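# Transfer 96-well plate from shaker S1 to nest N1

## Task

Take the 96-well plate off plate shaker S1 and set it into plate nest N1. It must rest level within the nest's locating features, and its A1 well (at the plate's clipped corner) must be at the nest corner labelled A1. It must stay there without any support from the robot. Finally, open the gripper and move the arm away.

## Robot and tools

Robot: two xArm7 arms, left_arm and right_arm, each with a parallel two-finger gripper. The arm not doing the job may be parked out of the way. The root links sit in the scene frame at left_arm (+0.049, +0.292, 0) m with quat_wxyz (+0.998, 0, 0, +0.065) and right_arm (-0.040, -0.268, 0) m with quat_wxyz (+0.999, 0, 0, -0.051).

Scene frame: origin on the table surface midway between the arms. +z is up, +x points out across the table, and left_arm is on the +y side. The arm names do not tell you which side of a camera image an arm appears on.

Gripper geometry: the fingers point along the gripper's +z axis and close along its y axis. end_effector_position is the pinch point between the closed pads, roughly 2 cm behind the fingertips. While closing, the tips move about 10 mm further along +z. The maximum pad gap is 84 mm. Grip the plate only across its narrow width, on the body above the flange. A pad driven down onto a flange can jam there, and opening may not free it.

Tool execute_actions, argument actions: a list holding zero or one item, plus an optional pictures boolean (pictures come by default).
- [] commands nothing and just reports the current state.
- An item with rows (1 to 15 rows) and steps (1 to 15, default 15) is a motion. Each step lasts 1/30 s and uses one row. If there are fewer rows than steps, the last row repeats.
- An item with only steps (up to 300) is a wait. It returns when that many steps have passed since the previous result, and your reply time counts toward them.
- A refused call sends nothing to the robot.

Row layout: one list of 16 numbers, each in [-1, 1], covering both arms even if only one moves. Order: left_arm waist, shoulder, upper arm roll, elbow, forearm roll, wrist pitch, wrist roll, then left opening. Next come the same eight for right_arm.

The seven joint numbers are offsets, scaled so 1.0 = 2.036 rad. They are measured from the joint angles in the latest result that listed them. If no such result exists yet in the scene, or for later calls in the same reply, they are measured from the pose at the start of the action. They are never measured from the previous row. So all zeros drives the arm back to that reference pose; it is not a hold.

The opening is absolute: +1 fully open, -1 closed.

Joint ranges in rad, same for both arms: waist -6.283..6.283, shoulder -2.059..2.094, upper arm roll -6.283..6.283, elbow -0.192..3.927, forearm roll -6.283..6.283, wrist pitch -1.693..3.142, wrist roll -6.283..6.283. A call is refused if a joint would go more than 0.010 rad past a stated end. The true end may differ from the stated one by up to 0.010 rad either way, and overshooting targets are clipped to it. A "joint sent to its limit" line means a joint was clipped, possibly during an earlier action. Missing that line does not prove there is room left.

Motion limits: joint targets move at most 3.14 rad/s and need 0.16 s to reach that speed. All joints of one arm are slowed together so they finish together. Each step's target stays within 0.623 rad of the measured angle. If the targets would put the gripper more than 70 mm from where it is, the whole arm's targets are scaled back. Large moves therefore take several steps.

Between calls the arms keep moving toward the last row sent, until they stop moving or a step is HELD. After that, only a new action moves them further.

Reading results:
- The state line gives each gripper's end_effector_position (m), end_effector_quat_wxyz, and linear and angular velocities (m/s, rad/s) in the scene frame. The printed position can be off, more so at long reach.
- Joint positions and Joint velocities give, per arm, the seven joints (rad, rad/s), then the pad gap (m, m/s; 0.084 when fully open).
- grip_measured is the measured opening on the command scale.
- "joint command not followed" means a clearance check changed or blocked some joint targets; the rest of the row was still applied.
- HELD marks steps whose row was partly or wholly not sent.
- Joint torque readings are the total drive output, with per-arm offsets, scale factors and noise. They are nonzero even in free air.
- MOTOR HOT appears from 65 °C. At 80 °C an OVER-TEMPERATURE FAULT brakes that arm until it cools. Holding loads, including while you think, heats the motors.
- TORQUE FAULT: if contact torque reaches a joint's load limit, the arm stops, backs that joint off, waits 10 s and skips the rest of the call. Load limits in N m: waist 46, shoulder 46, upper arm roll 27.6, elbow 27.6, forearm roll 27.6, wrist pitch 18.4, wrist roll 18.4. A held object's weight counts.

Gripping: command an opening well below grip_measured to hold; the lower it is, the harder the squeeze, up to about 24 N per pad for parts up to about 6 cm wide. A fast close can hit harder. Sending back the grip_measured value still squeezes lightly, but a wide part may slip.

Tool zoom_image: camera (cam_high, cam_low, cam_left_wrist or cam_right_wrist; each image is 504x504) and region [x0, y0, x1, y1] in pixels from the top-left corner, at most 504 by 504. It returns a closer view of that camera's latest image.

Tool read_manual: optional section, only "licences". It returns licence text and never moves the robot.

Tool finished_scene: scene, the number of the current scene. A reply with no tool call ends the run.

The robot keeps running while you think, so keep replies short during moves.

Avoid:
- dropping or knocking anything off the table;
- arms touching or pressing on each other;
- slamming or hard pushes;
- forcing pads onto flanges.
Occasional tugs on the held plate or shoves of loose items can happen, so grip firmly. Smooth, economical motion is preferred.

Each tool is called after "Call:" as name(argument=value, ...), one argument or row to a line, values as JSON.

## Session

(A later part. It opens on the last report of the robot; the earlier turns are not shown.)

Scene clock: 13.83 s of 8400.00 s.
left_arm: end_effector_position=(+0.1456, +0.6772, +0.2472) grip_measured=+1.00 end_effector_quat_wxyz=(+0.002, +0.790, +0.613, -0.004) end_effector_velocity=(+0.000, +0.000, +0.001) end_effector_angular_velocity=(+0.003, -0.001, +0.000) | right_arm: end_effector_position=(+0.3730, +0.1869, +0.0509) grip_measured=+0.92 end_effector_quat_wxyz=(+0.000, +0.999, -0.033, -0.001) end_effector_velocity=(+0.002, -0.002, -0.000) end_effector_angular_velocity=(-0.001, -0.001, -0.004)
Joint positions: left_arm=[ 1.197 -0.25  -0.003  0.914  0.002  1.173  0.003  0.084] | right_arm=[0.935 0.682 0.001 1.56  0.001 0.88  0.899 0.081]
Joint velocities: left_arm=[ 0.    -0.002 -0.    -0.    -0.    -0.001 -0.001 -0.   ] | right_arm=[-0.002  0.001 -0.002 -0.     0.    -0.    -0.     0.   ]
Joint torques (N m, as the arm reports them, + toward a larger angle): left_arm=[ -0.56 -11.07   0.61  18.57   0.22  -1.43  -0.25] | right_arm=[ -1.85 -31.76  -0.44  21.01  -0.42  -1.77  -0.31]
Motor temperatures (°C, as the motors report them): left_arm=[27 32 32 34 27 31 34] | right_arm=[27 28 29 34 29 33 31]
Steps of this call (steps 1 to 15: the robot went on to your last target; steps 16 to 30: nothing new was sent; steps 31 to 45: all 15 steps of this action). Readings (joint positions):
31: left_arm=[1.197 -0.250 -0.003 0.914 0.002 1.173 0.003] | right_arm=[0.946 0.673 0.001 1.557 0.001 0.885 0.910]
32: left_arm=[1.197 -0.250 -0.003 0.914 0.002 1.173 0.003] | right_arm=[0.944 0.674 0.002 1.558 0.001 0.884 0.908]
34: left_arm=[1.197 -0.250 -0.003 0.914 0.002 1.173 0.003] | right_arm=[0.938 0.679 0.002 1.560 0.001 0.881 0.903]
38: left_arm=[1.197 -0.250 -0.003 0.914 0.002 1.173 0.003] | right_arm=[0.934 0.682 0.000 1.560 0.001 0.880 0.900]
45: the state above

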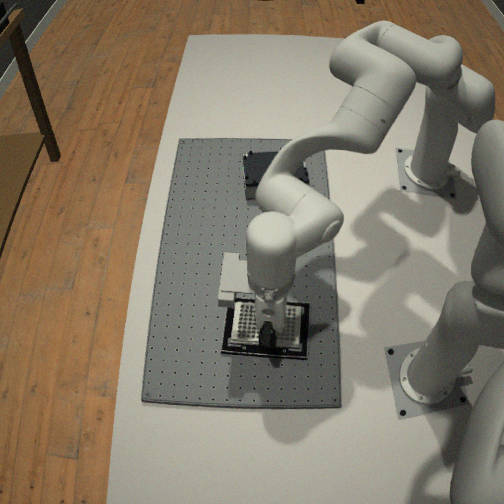

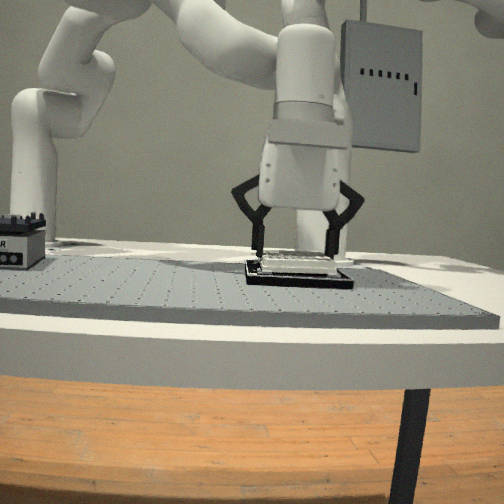

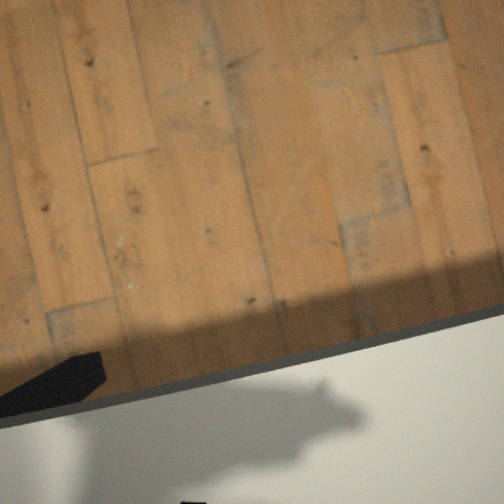

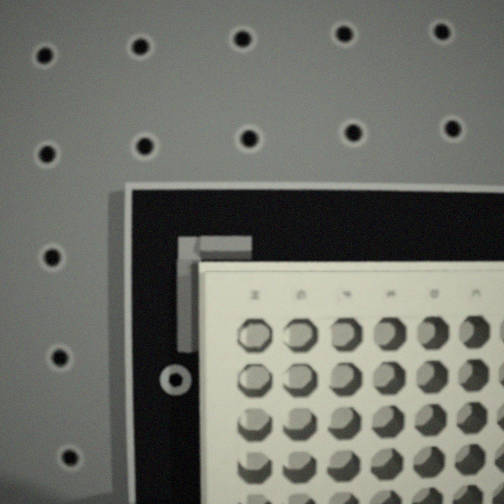

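Call:
execute_actions(
  actions=[
    {"rows":[[0,0,0,0,0,0,0,1,0,0.0048,0,-0.0012,0,-0.006,0,-1]],"steps":15},
  ],
  pictures=false,
)

Call:
execute_actions(
  actions=[
    {"rows":[[0,0,0,0,0,0,0,1,0,0,0,0,0,0,0,1]],"steps":12},
  ],
  pictures=false,
)

Call:
execute_actions(
  actions=[
    {"rows":[[0,0,0,0,0,0,0,1,0,-0.075,0,0.005,0,0.08,0,1]],"steps":15},
  ],
  pictures=false,
)

Call:
execute_actions(
  actions=[
    {"steps":8},
  ],
)

Scene clock: 15.20 s of 8400.00 s.
left_arm: end_effector_position=(+0.1456, +0.6772, +0.2472) grip_measured=+1.00 end_effector_quat_wxyz=(+0.002, +0.790, +0.613, -0.004) end_effector_velocity=(-0.000, +0.000, -0.000) end_effector_angular_velocity=(+0.000, -0.000, +0.001) | right_arm: end_effector_position=(+0.3736, +0.1874, +0.0468) grip_measured=+0.93 end_effector_quat_wxyz=(-0.001, +0.999, -0.033, +0.000) end_effector_velocity=(+0.001, -0.001, -0.006) end_effector_angular_velocity=(-0.000, +0.001, -0.004)
Joint positions: left_arm=[ 1.197 -0.25  -0.003  0.914  0.002  1.173  0.003  0.084] | right_arm=[0.935 0.689 0.001 1.559 0.001 0.868 0.899 0.082]
Joint velocities: left_arm=[ 0.     0.     0.     0.    -0.    -0.    -0.001  0.   ] | right_arm=[-0.001  0.01  -0.001 -0.     0.002 -0.01   0.     0.003]
Joint torques (N m, as the arm reports them, + toward a larger angle): left_arm=[ -0.33 -10.69   0.43  18.53   0.    -1.3   -0.34] | right_arm=[ -1.37 -21.21  -0.13  16.08  -0.06  -2.98  -0.57]
Motor temperatures (°C, as the motors report them): left_arm=[27 32 32 35 27 31 34] | right_arm=[27 28 29 34 29 33 31]
Steps of this call (steps 1 to 15: the robot went on to your last target; steps 16 to 26: nothing new was sent; steps 27 to 41: all 15 steps of this action). Readings (joint positions):
27: left_arm=[1.197 -0.250 -0.003 0.914 0.002 1.173 0.003] | right_arm=[0.935 0.682 0.001 1.560 0.001 0.879 0.899]
28: left_arm=[1.197 -0.250 -0.003 0.914 0.002 1.173 0.003] | right_arm=[0.935 0.684 0.001 1.560 0.001 0.876 0.899]
30: left_arm=[1.197 -0.250 -0.003 0.914 0.002 1.173 0.003] | right_arm=[0.935 0.688 0.001 1.560 0.001 0.871 0.899]
34: left_arm=[1.197 -0.250 -0.003 0.914 0.002 1.173 0.003] | right_arm=[0.935 0.688 0.001 1.559 0.001 0.870 0.900]
41: the state above

Scene clock: 15.60 s of 8400.00 s.
left_arm: end_effector_position=(+0.1456, +0.6772, +0.2472) grip_measured=+1.00 end_effector_quat_wxyz=(+0.002, +0.790, +0.613, -0.004) end_effector_velocity=(-0.000, +0.000, +0.001) end_effector_angular_velocity=(+0.001, -0.001, -0.000) | right_arm: end_effector_position=(+0.3729, +0.1870, +0.0449) grip_measured=+1.00 end_effector_quat_wxyz=(-0.000, +0.999, -0.033, -0.001) end_effector_velocity=(+0.003, +0.004, +0.012) end_effector_angular_velocity=(+0.013, -0.012, +0.001)
Joint positions: left_arm=[ 1.197 -0.25  -0.003  0.914  0.002  1.173  0.003  0.084] | right_arm=[0.935 0.692 0.001 1.558 0.001 0.867 0.899 0.084]
Joint velocities: left_arm=[-0.    -0.002  0.001 -0.    -0.     0.     0.001  0.   ] | right_arm=[ 0.    -0.016  0.     0.008 -0.     0.007  0.     0.   ]
Joint torques (N m, as the arm reports them, + toward a larger angle): left_arm=[ -0.56 -10.93   0.56  18.54  -0.21  -1.37  -0.31] | right_arm=[ -1.15 -30.35  -0.92  20.87  -0.65  -1.37   0.07]
Motor temperatures (°C, as the motors report them): left_arm=[27 32 32 35 27 31 34] | right_arm=[27 28 29 34 29 33 31]
Steps of this call (steps 1 to 12: all 12 steps of this action). Readings (joint positions):
1: left_arm=[1.197 -0.250 -0.003 0.914 0.002 1.173 0.003] | right_arm=[0.935 0.689 0.001 1.559 0.001 0.868 0.899]
2: left_arm=[1.197 -0.250 -0.003 0.914 0.002 1.173 0.003] | right_arm=[0.935 0.689 0.001 1.559 0.001 0.868 0.899]
4: left_arm=[1.197 -0.250 -0.003 0.914 0.002 1.173 0.003] | right_arm=[0.935 0.690 0.001 1.559 0.001 0.867 0.899]
8: left_arm=[1.197 -0.250 -0.003 0.914 0.002 1.173 0.003] | right_arm=[0.935 0.694 0.001 1.557 0.001 0.866 0.899]
12: the state above

Scene clock: 16.10 s of 8400.00 s.
left_arm: end_effector_position=(+0.1456, +0.6772, +0.2472) grip_measured=+1.00 end_effector_quat_wxyz=(+0.002, +0.790, +0.613, -0.004) end_effector_velocity=(+0.000, -0.000, -0.000) end_effector_angular_velocity=(-0.001, +0.000, +0.000) | right_arm: end_effector_position=(+0.3650, +0.1786, +0.1259) grip_measured=+1.00 end_effector_quat_wxyz=(+0.003, +0.999, -0.033, -0.003) end_effector_velocity=(+0.006, +0.008, +0.017) end_effector_angular_velocity=(+0.027, -0.023, +0.001)
Joint positions: left_arm=[ 1.197 -0.25  -0.003  0.914  0.002  1.173  0.003  0.084] | right_arm=[0.935 0.543 0.001 1.565 0.001 1.03  0.899 0.084]
Joint velocities: left_arm=[-0.  0.  0. -0. -0.  0. -0.  0.] | right_arm=[ 0.001 -0.014  0.001  0.021  0.001 -0.     0.     0.   ]
Joint torques (N m, as the arm reports them, + toward a larger angle): left_arm=[ -0.6  -11.05   0.65  18.68  -0.11  -1.36  -0.31] | right_arm=[ -1.78 -32.08  -0.5   23.49  -0.34  -1.72  -0.34]
Motor temperatures (°C, as the motors report them): left_arm=[27 32 32 35 27 31 34] | right_arm=[27 29 29 34 29 34 31]
Steps of this call (steps 1 to 15: all 15 steps of this action). Readings (joint positions):
1: left_arm=[1.197 -0.250 -0.003 0.914 0.002 1.173 0.003] | right_arm=[0.935 0.691 0.001 1.558 0.001 0.868 0.899]
2: left_arm=[1.197 -0.250 -0.003 0.914 0.002 1.173 0.003] | right_arm=[0.935 0.685 0.001 1.557 0.001 0.877 0.899]
4: left_arm=[1.197 -0.250 -0.003 0.914 0.002 1.173 0.003] | right_arm=[0.935 0.642 0.002 1.557 0.001 0.930 0.899]
8: left_arm=[1.197 -0.250 -0.003 0.914 0.002 1.173 0.003] | right_arm=[0.935 0.542 0.001 1.576 0.001 1.014 0.899]
15: the state above

Scene clock: 16.37 s of 8400.00 s.
left_arm: end_effector_position=(+0.1456, +0.6772, +0.2472) grip_measured=+1.00 end_effector_quat_wxyz=(+0.002, +0.790, +0.613, -0.004) end_effector_velocity=(-0.001, +0.000, +0.001) end_effector_angular_velocity=(+0.002, -0.001, +0.002) | right_arm: end_effector_position=(+0.3663, +0.1798, +0.1295) grip_measured=+1.00 end_effector_quat_wxyz=(+0.000, +0.999, -0.033, -0.001) end_effector_velocity=(-0.001, -0.000, -0.001) end_effector_angular_velocity=(-0.002, +0.001, +0.002)
Joint positions: left_arm=[ 1.197 -0.25  -0.003  0.914  0.002  1.173  0.003  0.084] | right_arm=[0.935 0.539 0.001 1.568 0.001 1.03  0.899 0.084]
Joint velocities: left_arm=[ 0.    -0.002  0.002 -0.    -0.    -0.    -0.    -0.   ] | right_arm=[ 0.001  0.     0.    -0.002 -0.001  0.001 -0.    -0.   ]
Joint torques (N m, as the arm reports them, + toward a larger angle): left_arm=[ -0.16 -10.97   0.53  18.56  -0.02  -1.31  -0.16] | right_arm=[ -1.07 -29.54  -0.68  22.59  -0.48  -1.74  -0.39]
Motor temperatures (°C, as the motors report them): left_arm=[27 32 32 35 27 31 34] | right_arm=[27 29 29 34 29 34 31]
Steps of this call (steps 1 to 8: the robot went on to your last target). Readings (joint positions):
1: left_arm=[1.197 -0.250 -0.003 0.914 0.002 1.173 0.003] | right_arm=[0.935 0.542 0.001 1.566 0.001 1.030 0.899]
2: left_arm=[1.197 -0.250 -0.003 0.914 0.002 1.173 0.003] | right_arm=[0.935 0.541 0.001 1.567 0.001 1.030 0.899]
4: left_arm=[1.197 -0.250 -0.003 0.914 0.002 1.173 0.003] | right_arm=[0.935 0.540 0.001 1.568 0.001 1.030 0.899]
8: the state above

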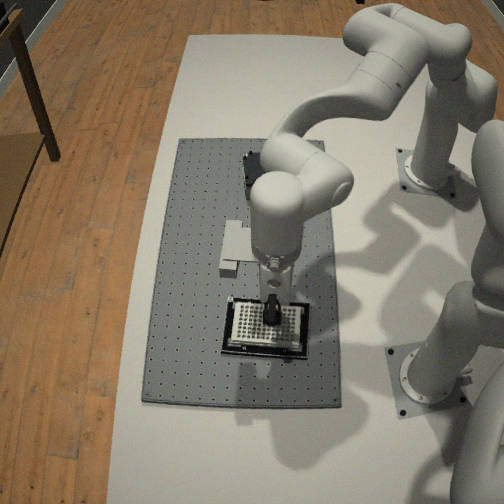

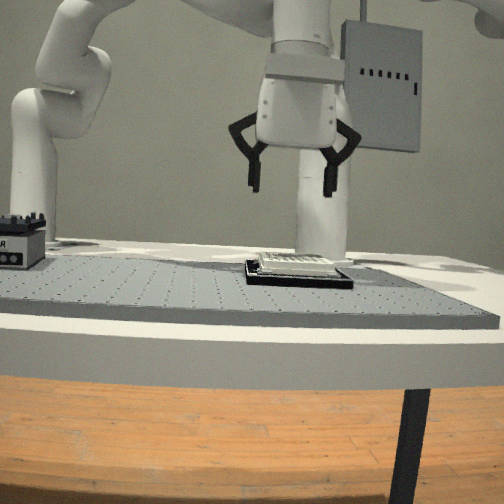

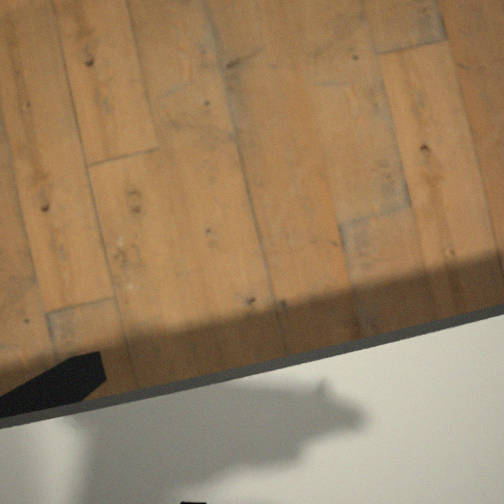

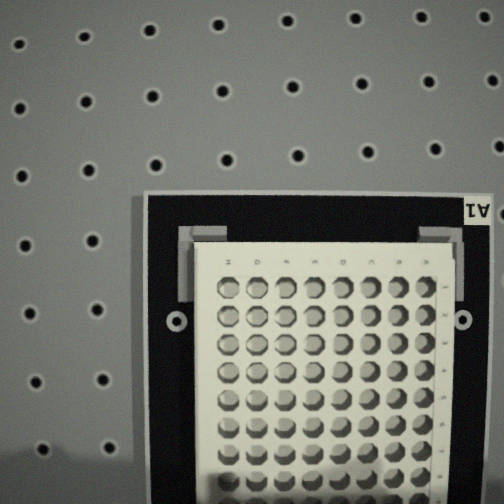

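Call:
zoom_image(
  camera="cam_high",
  region=[210, 285, 320, 370],
)

Call:
zoom_image(
  camera="cam_low",
  region=[230, 235, 370, 300],
)

Region (210, 285, 320, 370) of cam_high's 504x504 image, scaled by 4.582, with more detail than that image has; it fills the top 389 rows of this view, and the rest is white.

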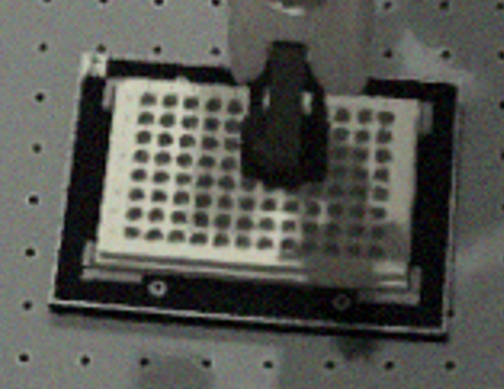

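Region (230, 235, 370, 300) of cam_low's 504x504 image, scaled by 3.600, with more detail than that image has; it fills the top 234 rows of this view, and the rest is white.

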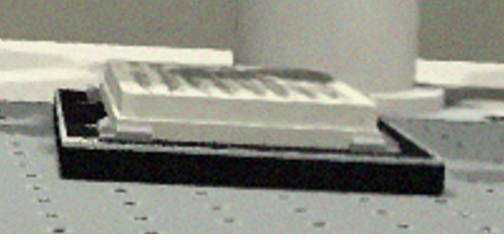

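Seated flat.

Call:
finished_scene(
  scene=2,
)

The scene is finished: the task was done.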